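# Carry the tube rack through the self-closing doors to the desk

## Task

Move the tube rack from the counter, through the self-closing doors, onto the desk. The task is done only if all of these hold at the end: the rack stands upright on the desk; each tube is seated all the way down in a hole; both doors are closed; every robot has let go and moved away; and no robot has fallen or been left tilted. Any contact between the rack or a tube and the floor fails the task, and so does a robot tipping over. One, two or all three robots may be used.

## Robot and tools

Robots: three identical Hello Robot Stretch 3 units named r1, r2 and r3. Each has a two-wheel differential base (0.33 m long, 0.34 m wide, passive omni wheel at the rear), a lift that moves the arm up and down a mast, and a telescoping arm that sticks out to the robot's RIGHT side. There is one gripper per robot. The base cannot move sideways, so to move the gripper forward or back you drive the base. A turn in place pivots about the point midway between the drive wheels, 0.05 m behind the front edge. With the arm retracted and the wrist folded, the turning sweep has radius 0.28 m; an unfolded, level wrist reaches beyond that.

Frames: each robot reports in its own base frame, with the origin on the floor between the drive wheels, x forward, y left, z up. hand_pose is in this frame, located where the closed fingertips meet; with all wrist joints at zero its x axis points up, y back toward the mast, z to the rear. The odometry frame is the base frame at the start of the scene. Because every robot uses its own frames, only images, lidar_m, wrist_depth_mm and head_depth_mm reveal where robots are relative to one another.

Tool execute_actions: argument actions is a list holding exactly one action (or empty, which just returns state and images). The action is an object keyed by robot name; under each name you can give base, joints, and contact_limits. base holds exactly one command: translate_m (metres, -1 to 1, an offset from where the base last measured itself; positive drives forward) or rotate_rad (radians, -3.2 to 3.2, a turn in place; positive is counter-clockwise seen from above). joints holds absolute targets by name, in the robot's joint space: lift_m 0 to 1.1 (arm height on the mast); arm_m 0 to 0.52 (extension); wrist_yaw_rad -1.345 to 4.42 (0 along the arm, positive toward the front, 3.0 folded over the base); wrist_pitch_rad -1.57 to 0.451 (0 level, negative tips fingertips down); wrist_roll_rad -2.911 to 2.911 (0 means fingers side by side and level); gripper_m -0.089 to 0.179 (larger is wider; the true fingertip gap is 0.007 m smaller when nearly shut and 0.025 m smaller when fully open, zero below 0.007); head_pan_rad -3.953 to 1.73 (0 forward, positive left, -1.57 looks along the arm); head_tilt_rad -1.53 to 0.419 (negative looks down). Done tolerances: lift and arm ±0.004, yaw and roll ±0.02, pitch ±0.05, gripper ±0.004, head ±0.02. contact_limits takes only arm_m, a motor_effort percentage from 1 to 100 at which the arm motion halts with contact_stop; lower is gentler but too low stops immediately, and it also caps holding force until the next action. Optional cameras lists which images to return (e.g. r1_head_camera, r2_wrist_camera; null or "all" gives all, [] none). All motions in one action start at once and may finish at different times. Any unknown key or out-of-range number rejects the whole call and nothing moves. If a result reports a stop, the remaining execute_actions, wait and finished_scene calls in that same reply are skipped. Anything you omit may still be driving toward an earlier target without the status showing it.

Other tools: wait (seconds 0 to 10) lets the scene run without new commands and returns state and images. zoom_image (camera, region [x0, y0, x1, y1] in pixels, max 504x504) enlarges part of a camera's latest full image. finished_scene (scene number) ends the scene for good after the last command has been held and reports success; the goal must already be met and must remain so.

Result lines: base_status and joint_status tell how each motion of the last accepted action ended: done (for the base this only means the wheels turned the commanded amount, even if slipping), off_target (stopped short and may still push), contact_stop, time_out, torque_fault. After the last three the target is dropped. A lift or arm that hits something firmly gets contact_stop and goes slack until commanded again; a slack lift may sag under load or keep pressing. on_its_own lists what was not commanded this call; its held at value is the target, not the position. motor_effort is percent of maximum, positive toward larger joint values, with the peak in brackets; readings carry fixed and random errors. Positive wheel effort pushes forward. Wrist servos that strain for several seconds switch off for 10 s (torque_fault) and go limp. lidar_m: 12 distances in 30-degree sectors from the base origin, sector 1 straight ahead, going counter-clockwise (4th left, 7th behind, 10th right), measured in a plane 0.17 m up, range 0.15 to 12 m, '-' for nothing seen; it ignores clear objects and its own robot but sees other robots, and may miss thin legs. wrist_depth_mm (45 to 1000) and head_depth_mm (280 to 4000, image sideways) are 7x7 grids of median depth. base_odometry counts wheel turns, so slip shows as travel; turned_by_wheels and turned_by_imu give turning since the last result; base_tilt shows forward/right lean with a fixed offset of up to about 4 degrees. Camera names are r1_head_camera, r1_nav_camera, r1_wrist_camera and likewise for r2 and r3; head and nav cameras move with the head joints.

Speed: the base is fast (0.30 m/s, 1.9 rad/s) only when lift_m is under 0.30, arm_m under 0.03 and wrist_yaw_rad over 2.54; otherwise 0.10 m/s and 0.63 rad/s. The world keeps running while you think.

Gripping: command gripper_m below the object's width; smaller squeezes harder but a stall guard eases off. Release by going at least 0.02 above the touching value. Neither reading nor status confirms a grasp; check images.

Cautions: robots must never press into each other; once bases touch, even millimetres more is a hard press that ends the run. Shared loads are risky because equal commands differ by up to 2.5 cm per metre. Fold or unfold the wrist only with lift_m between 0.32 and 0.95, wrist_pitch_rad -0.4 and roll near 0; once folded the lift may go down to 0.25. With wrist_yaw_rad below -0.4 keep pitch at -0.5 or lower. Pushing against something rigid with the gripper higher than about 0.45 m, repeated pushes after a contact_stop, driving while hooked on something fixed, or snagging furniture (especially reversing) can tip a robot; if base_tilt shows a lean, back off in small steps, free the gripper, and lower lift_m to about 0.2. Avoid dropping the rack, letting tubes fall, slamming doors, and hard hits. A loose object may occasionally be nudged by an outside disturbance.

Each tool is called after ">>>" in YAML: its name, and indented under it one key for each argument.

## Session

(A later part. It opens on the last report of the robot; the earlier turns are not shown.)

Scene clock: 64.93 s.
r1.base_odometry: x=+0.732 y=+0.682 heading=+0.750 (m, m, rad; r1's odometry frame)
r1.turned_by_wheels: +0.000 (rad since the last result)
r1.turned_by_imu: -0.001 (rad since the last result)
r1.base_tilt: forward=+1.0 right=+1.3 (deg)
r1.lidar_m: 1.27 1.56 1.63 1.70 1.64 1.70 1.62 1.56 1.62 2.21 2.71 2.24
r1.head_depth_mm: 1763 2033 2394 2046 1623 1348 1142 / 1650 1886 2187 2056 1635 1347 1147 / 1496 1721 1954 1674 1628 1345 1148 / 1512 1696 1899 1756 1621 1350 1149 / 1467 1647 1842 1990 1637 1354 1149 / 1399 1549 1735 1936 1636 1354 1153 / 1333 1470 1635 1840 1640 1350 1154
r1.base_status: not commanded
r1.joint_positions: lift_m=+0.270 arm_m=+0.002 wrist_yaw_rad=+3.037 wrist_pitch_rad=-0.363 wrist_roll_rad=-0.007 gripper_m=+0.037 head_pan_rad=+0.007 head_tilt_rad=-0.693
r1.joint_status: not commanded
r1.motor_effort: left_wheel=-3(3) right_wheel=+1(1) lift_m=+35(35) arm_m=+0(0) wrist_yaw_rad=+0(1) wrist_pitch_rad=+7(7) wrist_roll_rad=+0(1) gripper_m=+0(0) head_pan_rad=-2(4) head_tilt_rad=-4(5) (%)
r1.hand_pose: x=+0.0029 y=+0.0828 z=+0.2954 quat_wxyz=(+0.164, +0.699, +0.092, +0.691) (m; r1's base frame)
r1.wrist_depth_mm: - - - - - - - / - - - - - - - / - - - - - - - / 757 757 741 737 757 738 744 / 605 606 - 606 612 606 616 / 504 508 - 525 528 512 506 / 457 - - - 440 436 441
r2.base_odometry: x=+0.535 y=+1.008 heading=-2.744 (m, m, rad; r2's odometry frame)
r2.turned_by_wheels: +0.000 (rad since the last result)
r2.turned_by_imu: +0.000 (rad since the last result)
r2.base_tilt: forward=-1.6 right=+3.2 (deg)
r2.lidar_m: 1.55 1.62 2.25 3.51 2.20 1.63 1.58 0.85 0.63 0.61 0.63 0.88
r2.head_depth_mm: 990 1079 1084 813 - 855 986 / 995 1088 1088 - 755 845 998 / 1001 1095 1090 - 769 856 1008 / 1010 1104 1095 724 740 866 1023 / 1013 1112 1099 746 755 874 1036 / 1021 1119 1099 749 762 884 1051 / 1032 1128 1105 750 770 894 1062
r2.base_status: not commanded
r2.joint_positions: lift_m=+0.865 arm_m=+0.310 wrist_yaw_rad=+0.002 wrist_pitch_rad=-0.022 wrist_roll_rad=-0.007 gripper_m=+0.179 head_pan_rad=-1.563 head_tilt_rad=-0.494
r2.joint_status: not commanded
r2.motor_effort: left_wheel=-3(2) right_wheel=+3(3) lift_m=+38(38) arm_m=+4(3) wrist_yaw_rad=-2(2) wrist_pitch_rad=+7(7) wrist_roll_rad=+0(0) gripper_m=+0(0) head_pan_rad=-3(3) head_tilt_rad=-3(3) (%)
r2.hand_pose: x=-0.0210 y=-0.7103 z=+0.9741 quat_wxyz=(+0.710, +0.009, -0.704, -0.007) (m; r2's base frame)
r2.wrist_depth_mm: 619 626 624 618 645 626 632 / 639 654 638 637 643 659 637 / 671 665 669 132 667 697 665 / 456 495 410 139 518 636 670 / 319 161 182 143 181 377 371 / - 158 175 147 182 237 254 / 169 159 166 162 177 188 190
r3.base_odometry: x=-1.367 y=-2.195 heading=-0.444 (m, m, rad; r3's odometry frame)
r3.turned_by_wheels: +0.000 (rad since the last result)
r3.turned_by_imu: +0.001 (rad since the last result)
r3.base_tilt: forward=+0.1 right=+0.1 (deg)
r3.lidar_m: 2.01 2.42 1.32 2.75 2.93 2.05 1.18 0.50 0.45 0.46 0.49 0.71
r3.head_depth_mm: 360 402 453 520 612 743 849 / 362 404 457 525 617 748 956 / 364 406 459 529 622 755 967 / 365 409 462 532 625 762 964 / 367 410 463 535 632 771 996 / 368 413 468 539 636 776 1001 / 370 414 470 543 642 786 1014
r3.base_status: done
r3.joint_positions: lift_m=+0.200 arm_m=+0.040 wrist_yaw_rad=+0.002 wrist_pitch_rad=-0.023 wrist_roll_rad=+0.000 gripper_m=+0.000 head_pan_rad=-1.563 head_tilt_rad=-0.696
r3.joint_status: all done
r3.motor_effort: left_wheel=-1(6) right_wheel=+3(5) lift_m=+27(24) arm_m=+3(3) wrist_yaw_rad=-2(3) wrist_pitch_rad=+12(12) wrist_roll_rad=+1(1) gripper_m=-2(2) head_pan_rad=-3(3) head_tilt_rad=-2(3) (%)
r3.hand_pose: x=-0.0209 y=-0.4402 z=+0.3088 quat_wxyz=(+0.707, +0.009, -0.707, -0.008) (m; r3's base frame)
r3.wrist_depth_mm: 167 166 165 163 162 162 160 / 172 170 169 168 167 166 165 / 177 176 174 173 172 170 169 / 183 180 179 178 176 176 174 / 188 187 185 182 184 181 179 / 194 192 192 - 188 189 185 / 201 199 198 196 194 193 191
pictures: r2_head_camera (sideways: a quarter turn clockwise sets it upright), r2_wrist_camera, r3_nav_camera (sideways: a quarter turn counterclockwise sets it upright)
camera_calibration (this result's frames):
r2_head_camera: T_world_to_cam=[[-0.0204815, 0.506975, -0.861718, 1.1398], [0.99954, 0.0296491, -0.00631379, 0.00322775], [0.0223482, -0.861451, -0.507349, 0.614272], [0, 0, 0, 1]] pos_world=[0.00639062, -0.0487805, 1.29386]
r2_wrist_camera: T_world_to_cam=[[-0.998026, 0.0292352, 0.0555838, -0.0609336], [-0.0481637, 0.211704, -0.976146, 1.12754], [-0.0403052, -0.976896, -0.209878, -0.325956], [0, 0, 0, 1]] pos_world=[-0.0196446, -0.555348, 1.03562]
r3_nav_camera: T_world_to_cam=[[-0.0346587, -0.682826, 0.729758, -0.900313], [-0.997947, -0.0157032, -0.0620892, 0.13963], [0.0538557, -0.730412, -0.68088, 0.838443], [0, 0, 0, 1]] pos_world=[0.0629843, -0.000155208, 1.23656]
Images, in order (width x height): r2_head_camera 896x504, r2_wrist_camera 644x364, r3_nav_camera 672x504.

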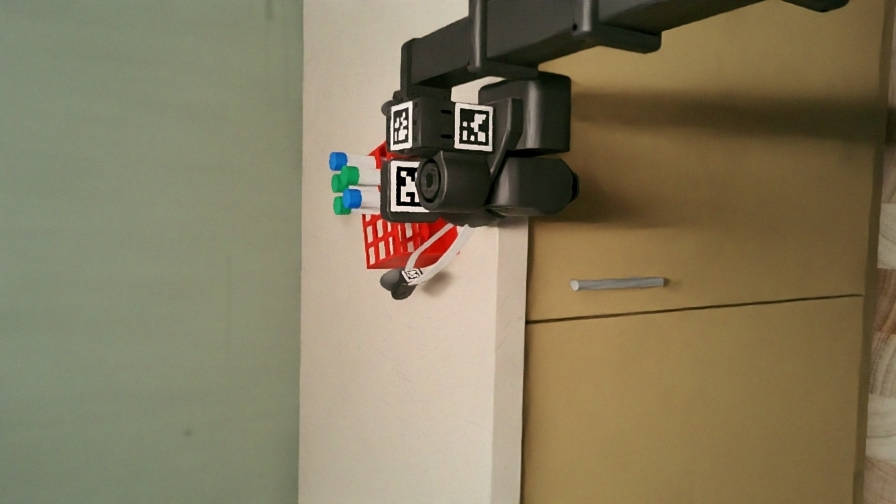

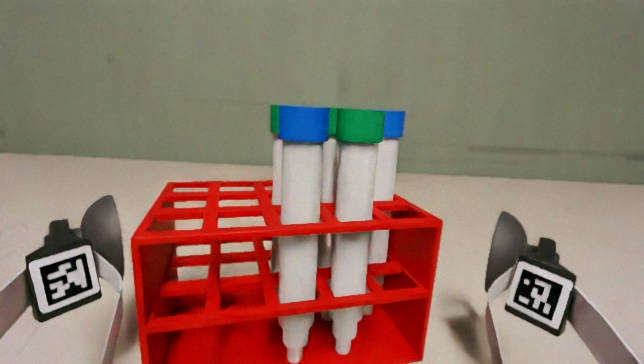

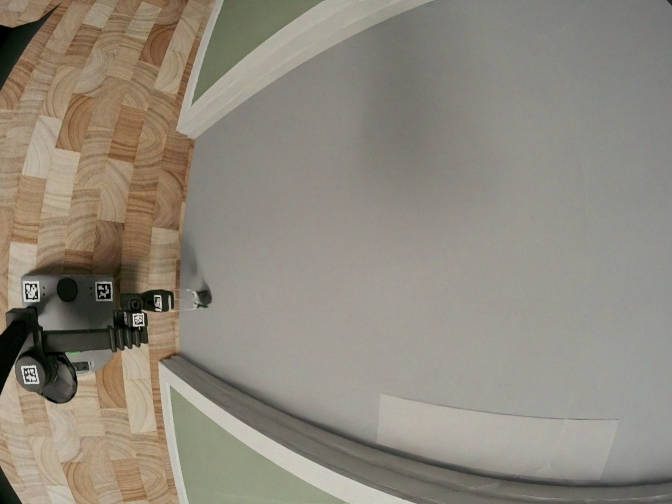

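>>> execute_actions:
  actions:
    - {"r2":{"joints":{"gripper_m":0.06,"lift_m":0.855}},"r3":{"base":{"translate_m":-0.1},"joints":{"arm_m":0.03}}}
  cameras: []

>>> execute_actions:
  actions:
    - {"r2":{"joints":{"lift_m":0.89}},"r3":{"joints":{"arm_m":0.5},"contact_limits":{"arm_m":60}}}
  cameras: ["r2_wrist_camera","r3_nav_camera"]

Scene clock: 67.77 s.
r1.base_odometry: x=+0.732 y=+0.682 heading=+0.750 (m, m, rad; r1's odometry frame)
r1.turned_by_wheels: +0.000 (rad since the last result)
r1.turned_by_imu: -0.001 (rad since the last result)
r1.base_tilt: forward=+1.0 right=+1.3 (deg)
r1.lidar_m: 1.33 1.56 1.63 1.69 1.64 1.69 1.63 1.56 1.62 2.21 2.70 2.24
r1.head_depth_mm: 1763 2029 2376 2041 1621 1348 1147 / 1636 1896 2184 2051 1633 1349 1144 / 1531 1710 1912 1680 1627 1348 1151 / 1505 1696 1865 1859 1639 1349 1151 / 1476 1633 1866 2005 1635 1353 1151 / 1398 1562 1745 1928 1635 1352 1155 / 1333 1466 1643 1835 1646 1358 1153
r1.base_status: not commanded
r1.joint_positions: lift_m=+0.270 arm_m=+0.002 wrist_yaw_rad=+3.037 wrist_pitch_rad=-0.363 wrist_roll_rad=-0.007 gripper_m=+0.037 head_pan_rad=+0.007 head_tilt_rad=-0.693
r1.joint_status: not commanded
r1.motor_effort: left_wheel=-2(3) right_wheel=+1(1) lift_m=+35(35) arm_m=+0(0) wrist_yaw_rad=+0(1) wrist_pitch_rad=+7(7) wrist_roll_rad=+0(1) gripper_m=+0(1) head_pan_rad=-3(3) head_tilt_rad=-4(4) (%)
r1.hand_pose: x=+0.0029 y=+0.0828 z=+0.2954 quat_wxyz=(+0.164, +0.699, +0.092, +0.691) (m; r1's base frame)
r1.wrist_depth_mm: - - - - - - - / - - - - - - - / - - - - - - - / 748 757 745 757 759 753 758 / 614 620 - 608 599 608 601 / 512 504 - 523 518 512 508 / 455 - - - 437 435 437
r2.base_odometry: x=+0.535 y=+1.008 heading=-2.744 (m, m, rad; r2's odometry frame)
r2.turned_by_wheels: +0.000 (rad since the last result)
r2.turned_by_imu: +0.000 (rad since the last result)
r2.base_tilt: forward=-1.6 right=+3.2 (deg)
r2.lidar_m: 1.55 1.62 2.25 3.50 2.20 1.63 1.58 0.85 0.63 0.61 0.63 0.88
r2.head_depth_mm: 990 1083 1084 814 - 856 985 / 998 1089 1086 815 763 844 996 / 1002 1097 1023 - 771 856 1007 / 1010 1107 1093 745 738 866 1022 / 1015 1113 1098 748 756 874 1035 / 1023 1122 1103 749 763 886 1046 / 1029 1128 1103 752 769 894 1062
r2.base_status: not commanded
r2.joint_positions: lift_m=+0.855 arm_m=+0.310 wrist_yaw_rad=+0.002 wrist_pitch_rad=-0.022 wrist_roll_rad=-0.007 gripper_m=+0.060 head_pan_rad=-1.563 head_tilt_rad=-0.494
r2.joint_status: all done
r2.motor_effort: left_wheel=-3(3) right_wheel=+2(3) lift_m=+38(40) arm_m=+3(4) wrist_yaw_rad=-2(2) wrist_pitch_rad=+7(7) wrist_roll_rad=+0(0) gripper_m=-2(92) head_pan_rad=-3(3) head_tilt_rad=-3(3) (%)
r2.hand_pose: x=-0.0210 y=-0.7103 z=+0.9642 quat_wxyz=(+0.710, +0.009, -0.704, -0.007) (m; r2's base frame)
r2.wrist_depth_mm: 628 628 630 636 616 602 616 / 640 639 632 648 655 639 657 / 653 679 679 654 647 672 674 / 424 448 205 196 222 565 637 / 270 281 172 194 273 326 342 / 198 203 183 196 204 227 232 / 156 160 162 162 170 174 177
r3.base_odometry: x=-1.458 y=-2.152 heading=-0.444 (m, m, rad; r3's odometry frame)
r3.turned_by_wheels: +0.000 (rad since the last result)
r3.turned_by_imu: +0.001 (rad since the last result)
r3.base_tilt: forward=+0.1 right=+0.0 (deg)
r3.lidar_m: 1.97 2.52 1.37 2.75 2.55 1.95 1.16 0.50 0.39 0.45 0.48 0.70
r3.head_depth_mm: 353 394 445 502 551 599 722 / 355 396 447 514 608 717 837 / 358 399 451 519 611 741 949 / 359 401 454 523 614 748 928 / 361 403 456 526 621 757 971 / 362 405 458 531 627 767 991 / 364 408 462 533 632 772 1000
r3.base_status: done
r3.joint_positions: lift_m=+0.200 arm_m=+0.030 wrist_yaw_rad=+0.002 wrist_pitch_rad=-0.023 wrist_roll_rad=+0.000 gripper_m=+0.000 head_pan_rad=-1.563 head_tilt_rad=-0.696
r3.joint_status: all done
r3.motor_effort: left_wheel=-1(6) right_wheel=+3(4) lift_m=+27(27) arm_m=-6(4) wrist_yaw_rad=-2(2) wrist_pitch_rad=+12(12) wrist_roll_rad=+0(0) gripper_m=-3(2) head_pan_rad=-3(4) head_tilt_rad=-3(3) (%)
r3.hand_pose: x=-0.0209 y=-0.4310 z=+0.3088 quat_wxyz=(+0.707, +0.009, -0.707, -0.008) (m; r3's base frame)
r3.wrist_depth_mm: 169 168 167 165 164 163 161 / 173 173 171 170 169 168 165 / 179 178 176 175 174 172 169 / 184 184 181 181 179 179 170 / 191 190 187 184 184 183 170 / 197 195 194 - 191 189 170 / 203 201 200 199 197 195 169
pictures: none
No camera images: the call's "cameras" was empty. Leave "cameras" out to get every camera's image.

Scene clock: 72.90 s.
r1.base_odometry: x=+0.732 y=+0.682 heading=+0.750 (m, m, rad; r1's odometry frame)
r1.turned_by_wheels: +0.000 (rad since the last result)
r1.turned_by_imu: -0.001 (rad since the last result)
r1.base_tilt: forward=+1.0 right=+1.3 (deg)
r1.lidar_m: 1.33 1.56 1.63 1.69 1.65 1.68 1.62 1.56 1.62 2.21 2.70 2.24
r1.head_depth_mm: 1768 2037 2372 2061 1622 1346 1144 / 1641 1878 2178 2058 1628 1344 1145 / 1531 1703 1905 1676 1629 1347 1146 / 1554 1761 1914 1933 1641 1351 1150 / 3059 3538 2459 2067 1629 1347 1154 / 1823 1964 2144 2068 1642 1356 1155 / 1585 1705 1838 1939 1646 1355 1147
r1.base_status: not commanded
r1.joint_positions: lift_m=+0.270 arm_m=+0.002 wrist_yaw_rad=+3.037 wrist_pitch_rad=-0.363 wrist_roll_rad=-0.007 gripper_m=+0.037 head_pan_rad=+0.007 head_tilt_rad=-0.693
r1.joint_status: not commanded
r1.motor_effort: left_wheel=-3(3) right_wheel=+1(1) lift_m=+35(35) arm_m=+0(0) wrist_yaw_rad=+0(0) wrist_pitch_rad=+7(7) wrist_roll_rad=+0(0) gripper_m=+0(0) head_pan_rad=-3(4) head_tilt_rad=-4(4) (%)
r1.hand_pose: x=+0.0029 y=+0.0828 z=+0.2954 quat_wxyz=(+0.164, +0.699, +0.092, +0.691) (m; r1's base frame)
r1.wrist_depth_mm: - - - - - - - / - - - - - - - / - - - - - - - / 763 750 751 764 746 753 747 / 606 605 - 603 606 605 604 / 509 505 - 525 526 508 507 / 452 - - - 433 433 433
r2.base_odometry: x=+0.535 y=+1.008 heading=-2.744 (m, m, rad; r2's odometry frame)
r2.turned_by_wheels: +0.000 (rad since the last result)
r2.turned_by_imu: +0.000 (rad since the last result)
r2.base_tilt: forward=-1.6 right=+3.2 (deg)
r2.lidar_m: 1.55 1.62 2.24 3.50 2.20 1.63 1.58 0.85 0.63 0.61 0.63 0.88
r2.head_depth_mm: 988 1079 1087 - 741 838 982 / 993 1092 1150 - 748 847 998 / 1001 1095 1161 - 755 857 1010 / 1013 1106 1097 745 741 867 1023 / 1015 1113 1098 747 756 874 1035 / 1025 1119 1103 748 763 885 1048 / 1030 1134 1109 749 770 895 1061
r2.base_status: not commanded
r2.joint_positions: lift_m=+0.890 arm_m=+0.310 wrist_yaw_rad=+0.002 wrist_pitch_rad=-0.022 wrist_roll_rad=-0.007 gripper_m=+0.060 head_pan_rad=-1.563 head_tilt_rad=-0.494
r2.joint_status: all done
r2.motor_effort: left_wheel=-3(3) right_wheel=+2(2) lift_m=+48(51) arm_m=+4(3) wrist_yaw_rad=-2(2) wrist_pitch_rad=+7(7) wrist_roll_rad=+0(0) gripper_m=+1(1) head_pan_rad=-2(3) head_tilt_rad=-3(3) (%)
r2.hand_pose: x=-0.0211 y=-0.7103 z=+0.9989 quat_wxyz=(+0.710, +0.009, -0.704, -0.007) (m; r2's base frame)
r2.wrist_depth_mm: 626 617 619 618 627 624 638 / 646 638 639 654 645 648 653 / 672 681 675 668 673 669 673 / 553 585 614 249 556 685 700 / 354 363 374 205 354 425 438 / 258 265 198 204 252 295 304 / 204 210 203 200 220 227 231
r3.base_odometry: x=-1.458 y=-2.152 heading=-0.444 (m, m, rad; r3's odometry frame)
r3.turned_by_wheels: +0.000 (rad since the last result)
r3.turned_by_imu: +0.002 (rad since the last result)
r3.base_tilt: forward=+0.1 right=+0.1 (deg)
r3.lidar_m: 1.98 2.52 1.37 2.76 2.54 1.96 1.16 0.50 0.39 0.84 0.80 0.83
r3.head_depth_mm: 2278 2521 2512 1961 552 600 720 / 2308 2543 2635 2006 1649 1356 854 / 2322 2565 2648 2026 1648 1381 1205 / 790 883 999 1145 1342 1359 1193 / 747 830 928 1064 1227 1354 1192 / 706 777 869 982 1128 1303 1195 / 672 736 813 915 1037 1202 1197
r3.base_status: not commanded
r3.joint_positions: lift_m=+0.200 arm_m=+0.498 wrist_yaw_rad=+0.276 wrist_pitch_rad=-0.024 wrist_roll_rad=+0.001 gripper_m=+0.000 head_pan_rad=-1.563 head_tilt_rad=-0.696
r3.joint_status: all done
r3.on_its_own: wrist_yaw_rad is held at +0.219, not at your +0.000, by its stall guard, which is still easing; arm_m is at rest, and its effort (+17) is outside its rest range (-14 to +14)
r3.motor_effort: left_wheel=+2(11) right_wheel=-2(30) lift_m=+27(28) arm_m=+17(26) wrist_yaw_rad=-60(100) wrist_pitch_rad=+12(14) wrist_roll_rad=+0(0) gripper_m=-9(18) head_pan_rad=-5(5) head_tilt_rad=-2(2) (%)
r3.contact_limits: arm_m 46 (drawing in: default 22, maximum 36; extending or still: default 28, maximum 46)
r3.hand_pose: x=+0.0481 y=-0.8893 z=+0.3088 quat_wxyz=(+0.702, +0.106, -0.699, +0.089) (m; r3's base frame)
r3.wrist_depth_mm: 133 141 152 167 182 200 - / 136 144 156 171 188 208 - / 140 148 161 177 193 216 - / 143 152 166 181 201 224 - / 146 156 169 185 208 232 - / 151 160 171 189 218 242 757 / 154 165 183 199 224 512 569
pictures: r2_wrist_camera, r3_nav_camera (sideways: a quarter turn counterclockwise sets it upright)
camera_calibration (this result's frames):
r2_wrist_camera: T_world_to_cam=[[-0.998025, 0.0292963, 0.0555763, -0.0622711], [-0.0481537, 0.211461, -0.9762, 1.15159], [-0.0403513, -0.976947, -0.209632, -0.321049], [0, 0, 0, 1]] pos_world=[-0.0196494, -0.555341, 1.06034]
r3_nav_camera: T_world_to_cam=[[-0.0346604, -0.682826, 0.729758, -0.900313], [-0.997947, -0.0157007, -0.0620892, 0.13963], [0.0538538, -0.730412, -0.68088, 0.838443], [0, 0, 0, 1]] pos_world=[0.0629843, -0.000155358, 1.23656]
Images, in order (width x height): r2_wrist_camera 644x364, r3_nav_camera 672x504.

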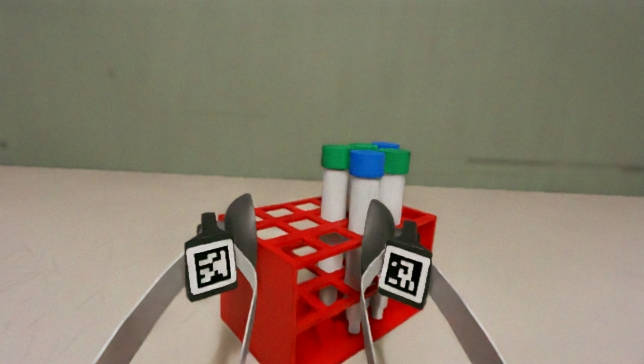

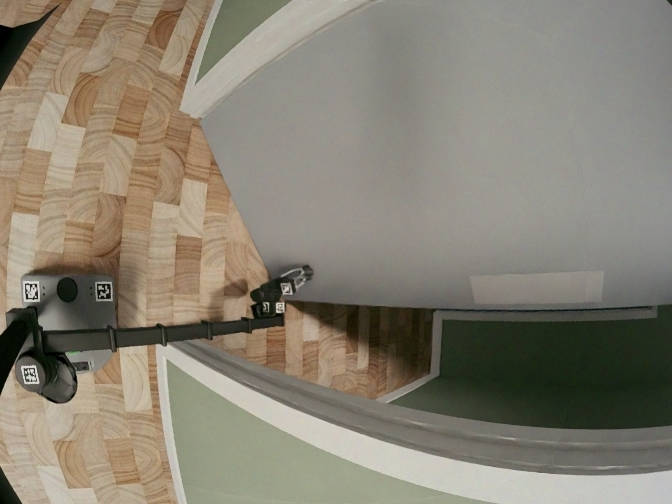

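>>> execute_actions:
  actions:
    - {"r2":{"joints":{"gripper_m":0.179,"lift_m":1.0,"head_tilt_rad":-0.6}},"r3":{"base":{"translate_m":0.35},"joints":{"wrist_yaw_rad":0.5,"arm_m":0.52},"contact_limits":{"arm_m":46}}}
  cameras: []

>>> execute_actions:
  actions:
    - {"r2":{"joints":{"arm_m":0.1}}}
  cameras: ["r2_wrist_camera","r2_head_camera","r3_nav_camera"]

Scene clock: 79.23 s.
r1.base_odometry: x=+0.732 y=+0.682 heading=+0.750 (m, m, rad; r1's odometry frame)
r1.turned_by_wheels: +0.000 (rad since the last result)
r1.turned_by_imu: -0.001 (rad since the last result)
r1.base_tilt: forward=+0.8 right=+1.3 (deg)
r1.lidar_m: 1.17 1.56 1.63 1.69 1.64 1.69 1.62 1.56 1.62 2.21 2.70 2.24
r1.head_depth_mm: 1767 2023 2394 2046 1627 1350 1146 / 1656 1888 2191 2059 1638 1348 1143 / 1561 1765 2032 2074 1635 1346 1148 / 1556 1761 2017 1683 1596 1354 1150 / 2843 3504 2098 1749 1588 1356 1149 / 1865 2026 2182 2059 1652 1357 1154 / 1617 1734 1855 1929 1637 1355 1154
r1.base_status: not commanded
r1.joint_positions: lift_m=+0.270 arm_m=+0.002 wrist_yaw_rad=+3.037 wrist_pitch_rad=-0.363 wrist_roll_rad=-0.007 gripper_m=+0.037 head_pan_rad=+0.007 head_tilt_rad=-0.693
r1.joint_status: not commanded
r1.motor_effort: left_wheel=-4(3) right_wheel=+1(1) lift_m=+35(35) arm_m=+0(0) wrist_yaw_rad=+0(0) wrist_pitch_rad=+7(7) wrist_roll_rad=+0(0) gripper_m=+0(0) head_pan_rad=-3(3) head_tilt_rad=-4(4) (%)
r1.hand_pose: x=+0.0029 y=+0.0828 z=+0.2954 quat_wxyz=(+0.164, +0.699, +0.092, +0.691) (m; r1's base frame)
r1.wrist_depth_mm: - - - - - - - / - - - - - - - / - - - - - - - / 733 762 751 757 760 754 736 / 609 603 - 611 595 605 602 / 511 504 - 523 525 513 502 / 450 - - - 436 437 442
r2.base_odometry: x=+0.535 y=+1.008 heading=-2.744 (m, m, rad; r2's odometry frame)
r2.turned_by_wheels: +0.000 (rad since the last result)
r2.turned_by_imu: -0.001 (rad since the last result)
r2.base_tilt: forward=-1.6 right=+3.3 (deg)
r2.lidar_m: 1.55 1.61 2.25 3.51 2.20 1.63 1.58 0.85 0.63 0.61 0.63 0.87
r2.head_depth_mm: 991 - 811 702 803 964 1186 / 992 - 775 709 810 972 1189 / 1010 - 746 714 818 987 1186 / 1014 1110 820 717 827 1000 1191 / 1024 1119 862 719 835 1016 1214 / 1029 1131 866 722 845 1025 1215 / 1035 1134 869 724 853 1037 1218
r2.base_status: not commanded
r2.joint_positions: lift_m=+1.000 arm_m=+0.310 wrist_yaw_rad=+0.002 wrist_pitch_rad=-0.022 wrist_roll_rad=-0.007 gripper_m=+0.179 head_pan_rad=-1.563 head_tilt_rad=-0.592
r2.joint_status: all done
r2.motor_effort: left_wheel=-3(2) right_wheel=+2(2) lift_m=+48(49) arm_m=+3(3) wrist_yaw_rad=-2(2) wrist_pitch_rad=+7(7) wrist_roll_rad=+0(0) gripper_m=+0(91) head_pan_rad=-3(3) head_tilt_rad=-5(14) (%)
r2.hand_pose: x=-0.0211 y=-0.7103 z=+1.1089 quat_wxyz=(+0.710, +0.009, -0.704, -0.007) (m; r2's base frame)
r2.wrist_depth_mm: 615 629 612 614 630 633 620 / 652 651 645 654 640 642 644 / 695 672 676 675 677 670 660 / 686 683 699 692 696 697 700 / 669 634 665 697 728 714 713 / - 465 474 485 499 498 538 / 351 366 369 242 356 397 405
r3.base_odometry: x=-1.142 y=-2.302 heading=-0.446 (m, m, rad; r3's odometry frame)
r3.turned_by_wheels: -0.002 (rad since the last result)
r3.turned_by_imu: -0.353 (rad since the last result)
r3.base_tilt: forward=+0.1 right=+0.0 (deg)
r3.lidar_m: 0.62 2.08 2.37 1.28 2.80 2.77 2.25 0.71 0.55 0.80 0.62 0.58
r3.head_depth_mm: 1565 1659 1769 1845 1637 934 1024 / 1852 1975 2125 2018 1647 1383 1176 / 2262 2479 2512 2020 1642 1381 1207 / 2381 2677 2527 1949 1648 1356 1195 / 795 876 976 1100 1242 1354 1194 / 715 776 854 942 1055 1202 1194 / 643 692 754 824 906 1014 1128
r3.base_status: done
r3.joint_positions: lift_m=+0.200 arm_m=+0.516 wrist_yaw_rad=+0.548 wrist_pitch_rad=-0.024 wrist_roll_rad=+0.001 gripper_m=+0.000 head_pan_rad=-1.563 head_tilt_rad=-0.696
r3.joint_status: arm_m off_target (ended at +0.516, target +0.520); wrist_yaw_rad off_target (ended at +0.548, target +0.500)
joint sent to its limit — the command would take r3.arm_m past its upper limit, so that joint was sent only as far as its limit.
r3.on_its_own: wrist_yaw_rad is held at +0.543, not at your +0.500, by its stall guard, which is not easing now; right_wheel is at rest, and its effort (+51) is outside its rest range (-18 to +18)
r3.motor_effort: left_wheel=-17(17) right_wheel=+51(54) lift_m=+27(27) arm_m=+14(18) wrist_yaw_rad=-6(45) wrist_pitch_rad=+13(13) wrist_roll_rad=+0(0) gripper_m=-3(6) head_pan_rad=-2(4) head_tilt_rad=-2(2) (%)
r3.contact_limits: arm_m 46 (drawing in: default 22, maximum 36; extending or still: default 28, maximum 46)
r3.hand_pose: x=+0.1118 y=-0.8791 z=+0.3088 quat_wxyz=(+0.683, +0.200, -0.678, +0.183) (m; r3's base frame)
r3.wrist_depth_mm: 120 129 144 163 188 222 - / 123 133 148 169 194 229 - / 125 135 152 173 202 240 - / 128 138 156 179 208 - - / 130 142 159 187 217 933 - / 134 145 162 - 230 651 748 / 136 150 173 195 236 541 554
pictures: none
No camera images: the call's "cameras" was empty. Leave "cameras" out to get every camera's image.

Scene clock: 82.00 s.
r1.base_odometry: x=+0.732 y=+0.682 heading=+0.750 (m, m, rad; r1's odometry frame)
r1.turned_by_wheels: +0.000 (rad since the last result)
r1.turned_by_imu: -0.001 (rad since the last result)
r1.base_tilt: forward=+0.9 right=+1.3 (deg)
r1.lidar_m: 1.17 1.56 1.62 1.69 1.64 1.69 1.62 1.56 1.62 2.21 2.71 2.24
r1.head_depth_mm: 1771 2028 2388 2048 1629 1344 1143 / 1657 1883 2172 2062 1630 1354 1144 / 1561 1762 2027 2051 1624 1343 1152 / 1556 1767 2011 1676 1595 1357 1150 / 2865 3507 2091 1754 1586 1350 1153 / 1870 2026 2166 2078 1643 1351 1155 / 1613 1726 1847 1930 1641 1359 1156
r1.base_status: not commanded
r1.joint_positions: lift_m=+0.270 arm_m=+0.002 wrist_yaw_rad=+3.037 wrist_pitch_rad=-0.363 wrist_roll_rad=-0.007 gripper_m=+0.037 head_pan_rad=+0.007 head_tilt_rad=-0.693
r1.joint_status: not commanded
r1.motor_effort: left_wheel=-3(4) right_wheel=+1(1) lift_m=+35(35) arm_m=+0(0) wrist_yaw_rad=+0(0) wrist_pitch_rad=+7(7) wrist_roll_rad=+0(1) gripper_m=+1(1) head_pan_rad=-2(3) head_tilt_rad=-4(4) (%)
r1.hand_pose: x=+0.0029 y=+0.0828 z=+0.2954 quat_wxyz=(+0.164, +0.699, +0.092, +0.691) (m; r1's base frame)
r1.wrist_depth_mm: - - - - - - - / - - - - - - - / - - - - - - - / 743 748 757 749 751 763 754 / 611 613 - 610 609 607 605 / 514 512 - 519 527 509 512 / 452 - - - 438 437 438
r2.base_odometry: x=+0.535 y=+1.008 heading=-2.744 (m, m, rad; r2's odometry frame)
r2.turned_by_wheels: +0.000 (rad since the last result)
r2.turned_by_imu: +0.000 (rad since the last result)
r2.base_tilt: forward=-1.6 right=+3.2 (deg)
r2.lidar_m: 1.55 1.61 2.25 3.51 2.20 1.63 1.58 0.85 0.63 0.61 0.63 0.88
r2.head_depth_mm: 999 1082 - - 859 961 1186 / 1004 1099 - - 853 976 1184 / 1010 1113 - - 861 987 1183 / 1021 1114 861 718 826 1000 1188 / 1023 1121 822 718 838 1013 1217 / 1030 1127 866 721 845 1024 1214 / 1040 1138 867 722 854 1038 1216
r2.base_status: not commanded
r2.joint_positions: lift_m=+1.000 arm_m=+0.100 wrist_yaw_rad=+0.001 wrist_pitch_rad=-0.022 wrist_roll_rad=-0.007 gripper_m=+0.179 head_pan_rad=-1.563 head_tilt_rad=-0.592
r2.joint_status: all done
r2.motor_effort: left_wheel=-2(3) right_wheel=+3(2) lift_m=+48(48) arm_m=-4(4) wrist_yaw_rad=-2(2) wrist_pitch_rad=+7(7) wrist_roll_rad=+0(0) gripper_m=+0(0) head_pan_rad=-3(3) head_tilt_rad=-4(4) (%)
r2.hand_pose: x=-0.0211 y=-0.5009 z=+1.1089 quat_wxyz=(+0.710, +0.008, -0.704, -0.008) (m; r2's base frame)
r2.wrist_depth_mm: 827 830 819 803 840 833 836 / 862 857 881 859 865 855 845 / 893 899 883 896 895 876 894 / 927 904 909 931 934 950 905 / 667 635 673 451 725 807 780 / - 464 479 443 511 499 539 / 361 359 376 376 388 394 405
r3.base_odometry: x=-1.142 y=-2.302 heading=-0.446 (m, m, rad; r3's odometry frame)
r3.turned_by_wheels: +0.000 (rad since the last result)
r3.turned_by_imu: +0.001 (rad since the last result)
r3.base_tilt: forward=+0.1 right=+0.0 (deg)
r3.lidar_m: 0.62 2.09 2.38 1.28 2.79 2.77 2.25 0.71 0.56 0.80 0.62 0.58
r3.head_depth_mm: 1565 1646 1765 1846 1635 932 1025 / 1843 1981 2135 2023 1645 1385 1173 / 2261 2455 2519 2027 1647 1378 1210 / 2360 2645 2526 1957 1648 1352 1195 / 798 877 976 1101 1238 1356 1195 / 714 775 851 941 1056 1191 1199 / 644 695 754 823 910 1009 1130
r3.base_status: not commanded
r3.joint_positions: lift_m=+0.200 arm_m=+0.516 wrist_yaw_rad=+0.548 wrist_pitch_rad=-0.024 wrist_roll_rad=+0.001 gripper_m=+0.000 head_pan_rad=-1.563 head_tilt_rad=-0.696
r3.joint_status: not commanded
r3.on_its_own: wrist_yaw_rad is held at +0.543, not at your +0.500, by its stall guard, which is not easing now; right_wheel is at rest, and its effort (+51) is outside its rest range (-18 to +18); arm_m is at rest, and its effort (+15) is outside its rest range (-14 to +14)
r3.motor_effort: left_wheel=-18(17) right_wheel=+51(51) lift_m=+27(27) arm_m=+15(14) wrist_yaw_rad=-6(6) wrist_pitch_rad=+12(12) wrist_roll_rad=+0(0) gripper_m=-3(2) head_pan_rad=-3(3) head_tilt_rad=-3(2) (%)
r3.hand_pose: x=+0.1118 y=-0.8791 z=+0.3088 quat_wxyz=(+0.683, +0.200, -0.678, +0.183) (m; r3's base frame)
r3.wrist_depth_mm: 120 129 145 164 188 223 - / 123 132 148 169 194 231 - / 125 135 152 173 202 240 - / 128 138 156 179 209 - - / 130 141 160 186 218 937 - / 133 145 161 - 229 649 744 / 137 149 174 195 237 539 558
pictures: r2_head_camera (sideways: a quarter turn clockwise sets it upright), r2_wrist_camera, r3_nav_camera (sideways: a quarter turn counterclockwise sets it upright)
camera_calibration (this result's frames):
r2_head_camera: T_world_to_cam=[[-0.0211062, 0.588863, -0.807957, 1.06971], [0.999537, 0.030142, -0.00414242, 0.000400229], [0.0219142, -0.807671, -0.589226, 0.7208], [0, 0, 0, 1]] pos_world=[0.00638169, -0.0477542, 1.28899]
r2_wrist_camera: T_world_to_cam=[[-0.998015, 0.0296146, 0.055576, -0.0744417], [-0.0480861, 0.211473, -0.9762, 1.2147], [-0.0406626, -0.976935, -0.209629, -0.0933925], [0, 0, 0, 1]] pos_world=[-0.0196815, -0.34591, 1.17035]
r3_nav_camera: T_world_to_cam=[[-0.0346604, -0.682826, 0.729758, -0.900313], [-0.997947, -0.0157008, -0.0620892, 0.13963], [0.0538539, -0.730412, -0.68088, 0.838443], [0, 0, 0, 1]] pos_world=[0.0629843, -0.00015534, 1.23656]
Images, in order (width x height): r2_head_camera 896x504, r2_wrist_camera 644x364, r3_nav_camera 672x504.

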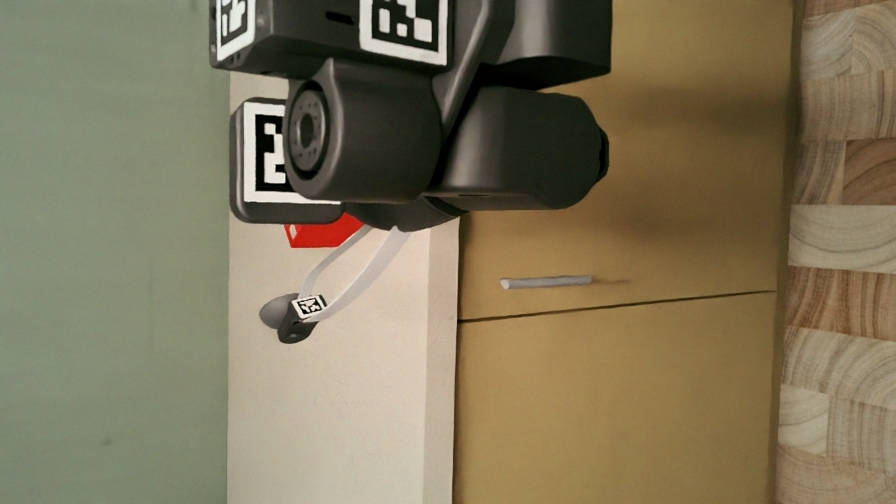

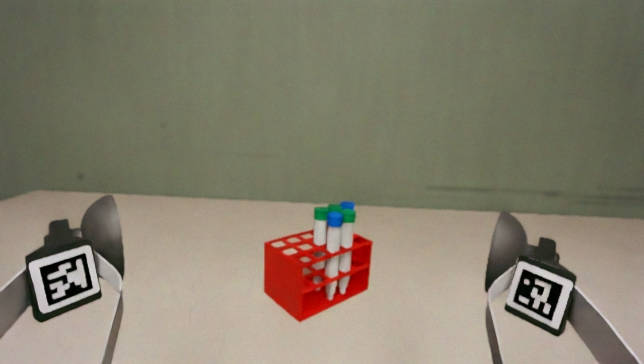

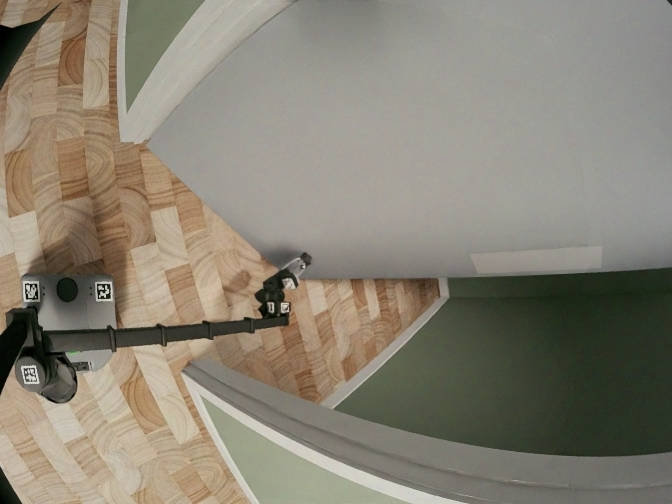

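>>> execute_actions:
  actions:
    - {"r2":{"base":{"translate_m":0.12},"joints":{"wrist_yaw_rad":-0.6,"lift_m":0.86,"arm_m":0.15}},"r3":{"base":{"rotate_rad":-1.45},"joints":{"wrist_yaw_rad":3.0,"wrist_pitch_rad":-0.4,"lift_m":0.33,"arm_m":0,"head_pan_rad":-0.5,"head_tilt_rad":-1.2}}}
  cameras: ["r2_wrist_camera","r2_head_camera","r3_nav_camera"]

Scene clock: 89.90 s.
r1.base_odometry: x=+0.732 y=+0.682 heading=+0.750 (m, m, rad; r1's odometry frame)
r1.turned_by_wheels: +0.000 (rad since the last result)
r1.turned_by_imu: -0.002 (rad since the last result)
r1.base_tilt: forward=+1.0 right=+1.4 (deg)
r1.lidar_m: 1.14 1.55 1.63 1.69 1.64 1.69 1.63 1.56 1.62 2.21 2.70 2.23
r1.head_depth_mm: 1762 2033 2383 2051 1617 1348 1143 / 1663 1892 2175 2064 1621 1351 1148 / 1552 1774 2030 2058 1637 1352 1146 / 1555 1756 1862 1690 1576 1353 1153 / 1539 1720 1883 1668 1569 1351 1149 / 1479 1639 1827 1982 1641 1354 1157 / 1383 1519 1683 1869 1642 1350 1152
r1.base_status: not commanded
r1.joint_positions: lift_m=+0.270 arm_m=+0.002 wrist_yaw_rad=+3.037 wrist_pitch_rad=-0.363 wrist_roll_rad=-0.007 gripper_m=+0.037 head_pan_rad=+0.007 head_tilt_rad=-0.693
r1.joint_status: not commanded
r1.motor_effort: left_wheel=-2(2) right_wheel=+1(1) lift_m=+35(35) arm_m=+0(0) wrist_yaw_rad=+1(0) wrist_pitch_rad=+7(7) wrist_roll_rad=+0(0) gripper_m=+0(0) head_pan_rad=-3(3) head_tilt_rad=-4(4) (%)
r1.hand_pose: x=+0.0029 y=+0.0828 z=+0.2954 quat_wxyz=(+0.164, +0.699, +0.092, +0.691) (m; r1's base frame)
r1.wrist_depth_mm: - - - - - - - / - - - - - - - / - - - - - - - / 750 762 738 774 760 770 759 / 611 605 - 609 606 610 608 / 514 510 - 521 523 514 509 / 448 - - - 437 438 437
r2.base_odometry: x=+0.425 y=+0.962 heading=-2.744 (m, m, rad; r2's odometry frame)
r2.turned_by_wheels: +0.000 (rad since the last result)
r2.turned_by_imu: +0.000 (rad since the last result)
r2.base_tilt: forward=-1.6 right=+3.2 (deg)
r2.lidar_m: 1.43 1.50 2.07 3.51 2.36 1.75 1.70 0.85 0.63 0.61 0.63 1.48
r2.head_depth_mm: 998 1092 759 682 - 992 1182 / 1005 1100 745 684 - - 1187 / 1015 1107 857 686 - 1054 1190 / 1019 1115 860 718 831 1002 1187 / 1025 1123 862 718 838 1017 1216 / 1031 1129 863 722 848 1024 1214 / 1041 1141 868 723 860 1039 1223
r2.base_status: done
r2.joint_positions: lift_m=+0.860 arm_m=+0.150 wrist_yaw_rad=-0.597 wrist_pitch_rad=-0.022 wrist_roll_rad=-0.007 gripper_m=+0.179 head_pan_rad=-1.563 head_tilt_rad=-0.592
r2.joint_status: all done
r2.motor_effort: left_wheel=-3(2) right_wheel=+3(6) lift_m=+39(41) arm_m=+3(5) wrist_yaw_rad=-3(6) wrist_pitch_rad=+7(7) wrist_roll_rad=+0(0) gripper_m=+0(0) head_pan_rad=-3(3) head_tilt_rad=-4(5) (%)
r2.hand_pose: x=-0.1653 y=-0.5060 z=+0.9692 quat_wxyz=(+0.676, -0.200, -0.676, -0.216) (m; r2's base frame)
r2.wrist_depth_mm: 629 691 813 938 - - - / 635 709 852 - - - - / 662 361 865 993 - - - / 439 311 430 539 577 626 810 / 301 294 304 317 373 501 885 / - 218 246 312 422 531 - / 190 221 282 342 446 650 -
r3.base_odometry: x=-1.141 y=-2.308 heading=-1.590 (m, m, rad; r3's odometry frame)
r3.turned_by_wheels: -1.145 (rad since the last result)
r3.turned_by_imu: -0.276 (rad since the last result)
r3.base_tilt: forward=+0.1 right=+0.0 (deg)
r3.lidar_m: 0.60 1.18 2.16 1.27 2.79 2.86 2.76 1.66 0.55 0.57 0.50 0.51
r3.head_depth_mm: 482 580 731 987 1276 1193 1102 / 499 606 771 1059 1267 1174 1086 / 517 632 814 1140 1263 1200 - / 536 661 862 1239 1265 1192 - / 556 692 920 1313 1260 1171 - / 579 730 971 1315 1258 1171 1101 / 603 736 910 1323 1250 1172 1099
r3.base_status: rotate_rad time_out (by the wheels' count: -1.1446 of -1.4500)
r3.joint_positions: lift_m=+0.330 arm_m=+0.432 wrist_yaw_rad=+2.994 wrist_pitch_rad=-0.418 wrist_roll_rad=+0.001 gripper_m=+0.000 head_pan_rad=-0.500 head_tilt_rad=-1.192
r3.joint_status: arm_m contact_stop (moved -0.084 of -0.516); the others done
r3.on_its_own: arm_m is slack since a contact_stop, until your next command for it (your +0.000 is given up); right_wheel is at rest, and its effort (-33) is outside its rest range (-18 to +18)
r3.motor_effort: left_wheel=+11(55) right_wheel=-33(100) lift_m=+28(56) arm_m=-1(26) wrist_yaw_rad=+6(15) wrist_pitch_rad=+9(20) wrist_roll_rad=+0(1) gripper_m=-3(3) head_pan_rad=+0(49) head_tilt_rad=-5(44) (%)
r3.hand_pose: x=+0.0118 y=-0.3552 z=+0.3428 quat_wxyz=(+0.198, +0.701, +0.095, +0.679) (m; r3's base frame)
r3.wrist_depth_mm: - - - - - - - / - - - - - - - / - - - - - - 595 / 838 910 - 881 858 860 618 / 684 - - 723 691 685 635 / 561 552 - - 576 575 532 / 484 482 471 483 487 489 455
pictures: r2_head_camera (sideways: a quarter turn clockwise sets it upright), r2_wrist_camera, r3_nav_camera (sideways: a quarter turn counterclockwise sets it upright)
camera_calibration (this result's frames):
r2_head_camera: T_world_to_cam=[[-0.0211063, 0.588874, -0.807949, 1.0697], [0.999537, 0.0301421, -0.00414211, 0.000399822], [0.0219141, -0.807663, -0.589237, 0.720815], [0, 0, 0, 1]] pos_world=[0.00638169, -0.047754, 1.28899]
r2_wrist_camera: T_world_to_cam=[[-0.807804, 0.586825, 0.055573, 0.10305], [0.0793778, 0.201718, -0.976222, 1.08864], [-0.584081, -0.784185, -0.20953, -0.125899], [0, 0, 0, 1]] pos_world=[-0.0767044, -0.378799, 1.03065]
r3_nav_camera: T_world_to_cam=[[0.812328, -0.48946, 0.3171, -0.367899], [-0.498398, -0.864981, -0.0583764, 0.131709], [0.302858, -0.110621, -0.946594, 1.18232], [0, 0, 0, 1]] pos_world=[0.00642331, 0.0646432, 1.24353]
Images, in order (width x height): r2_head_camera 896x504, r2_wrist_camera 644x364, r3_nav_camera 672x504.

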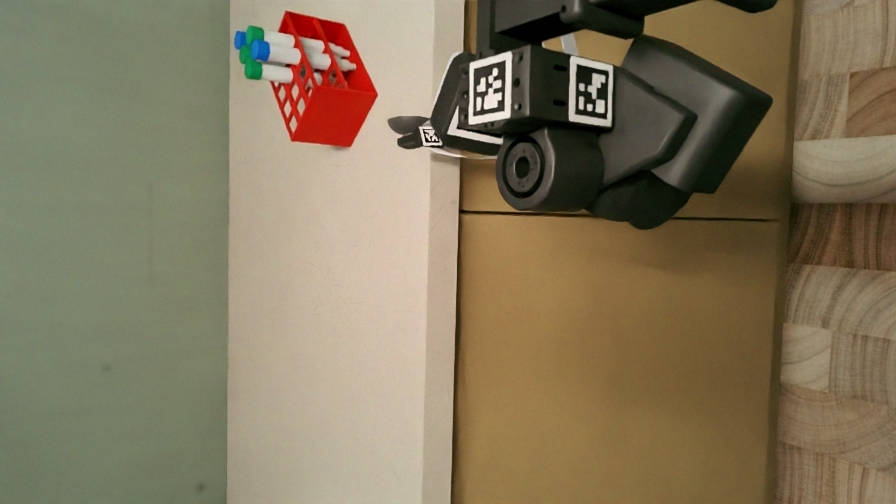

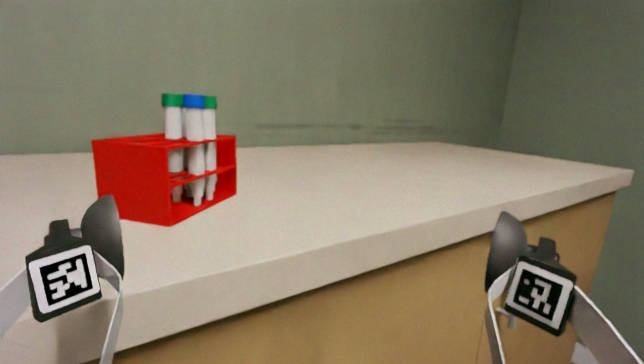

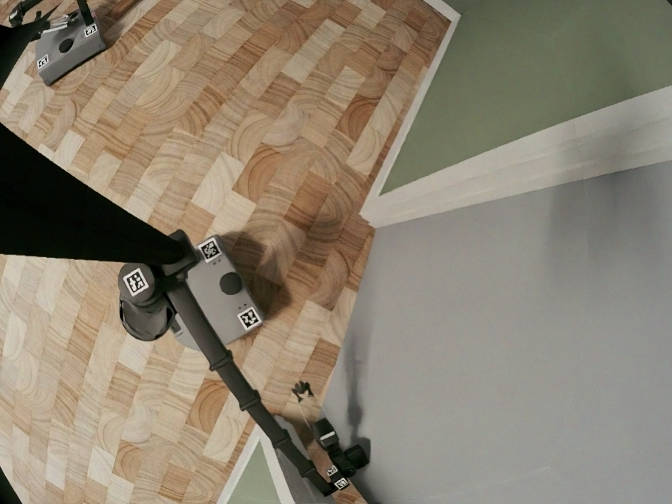

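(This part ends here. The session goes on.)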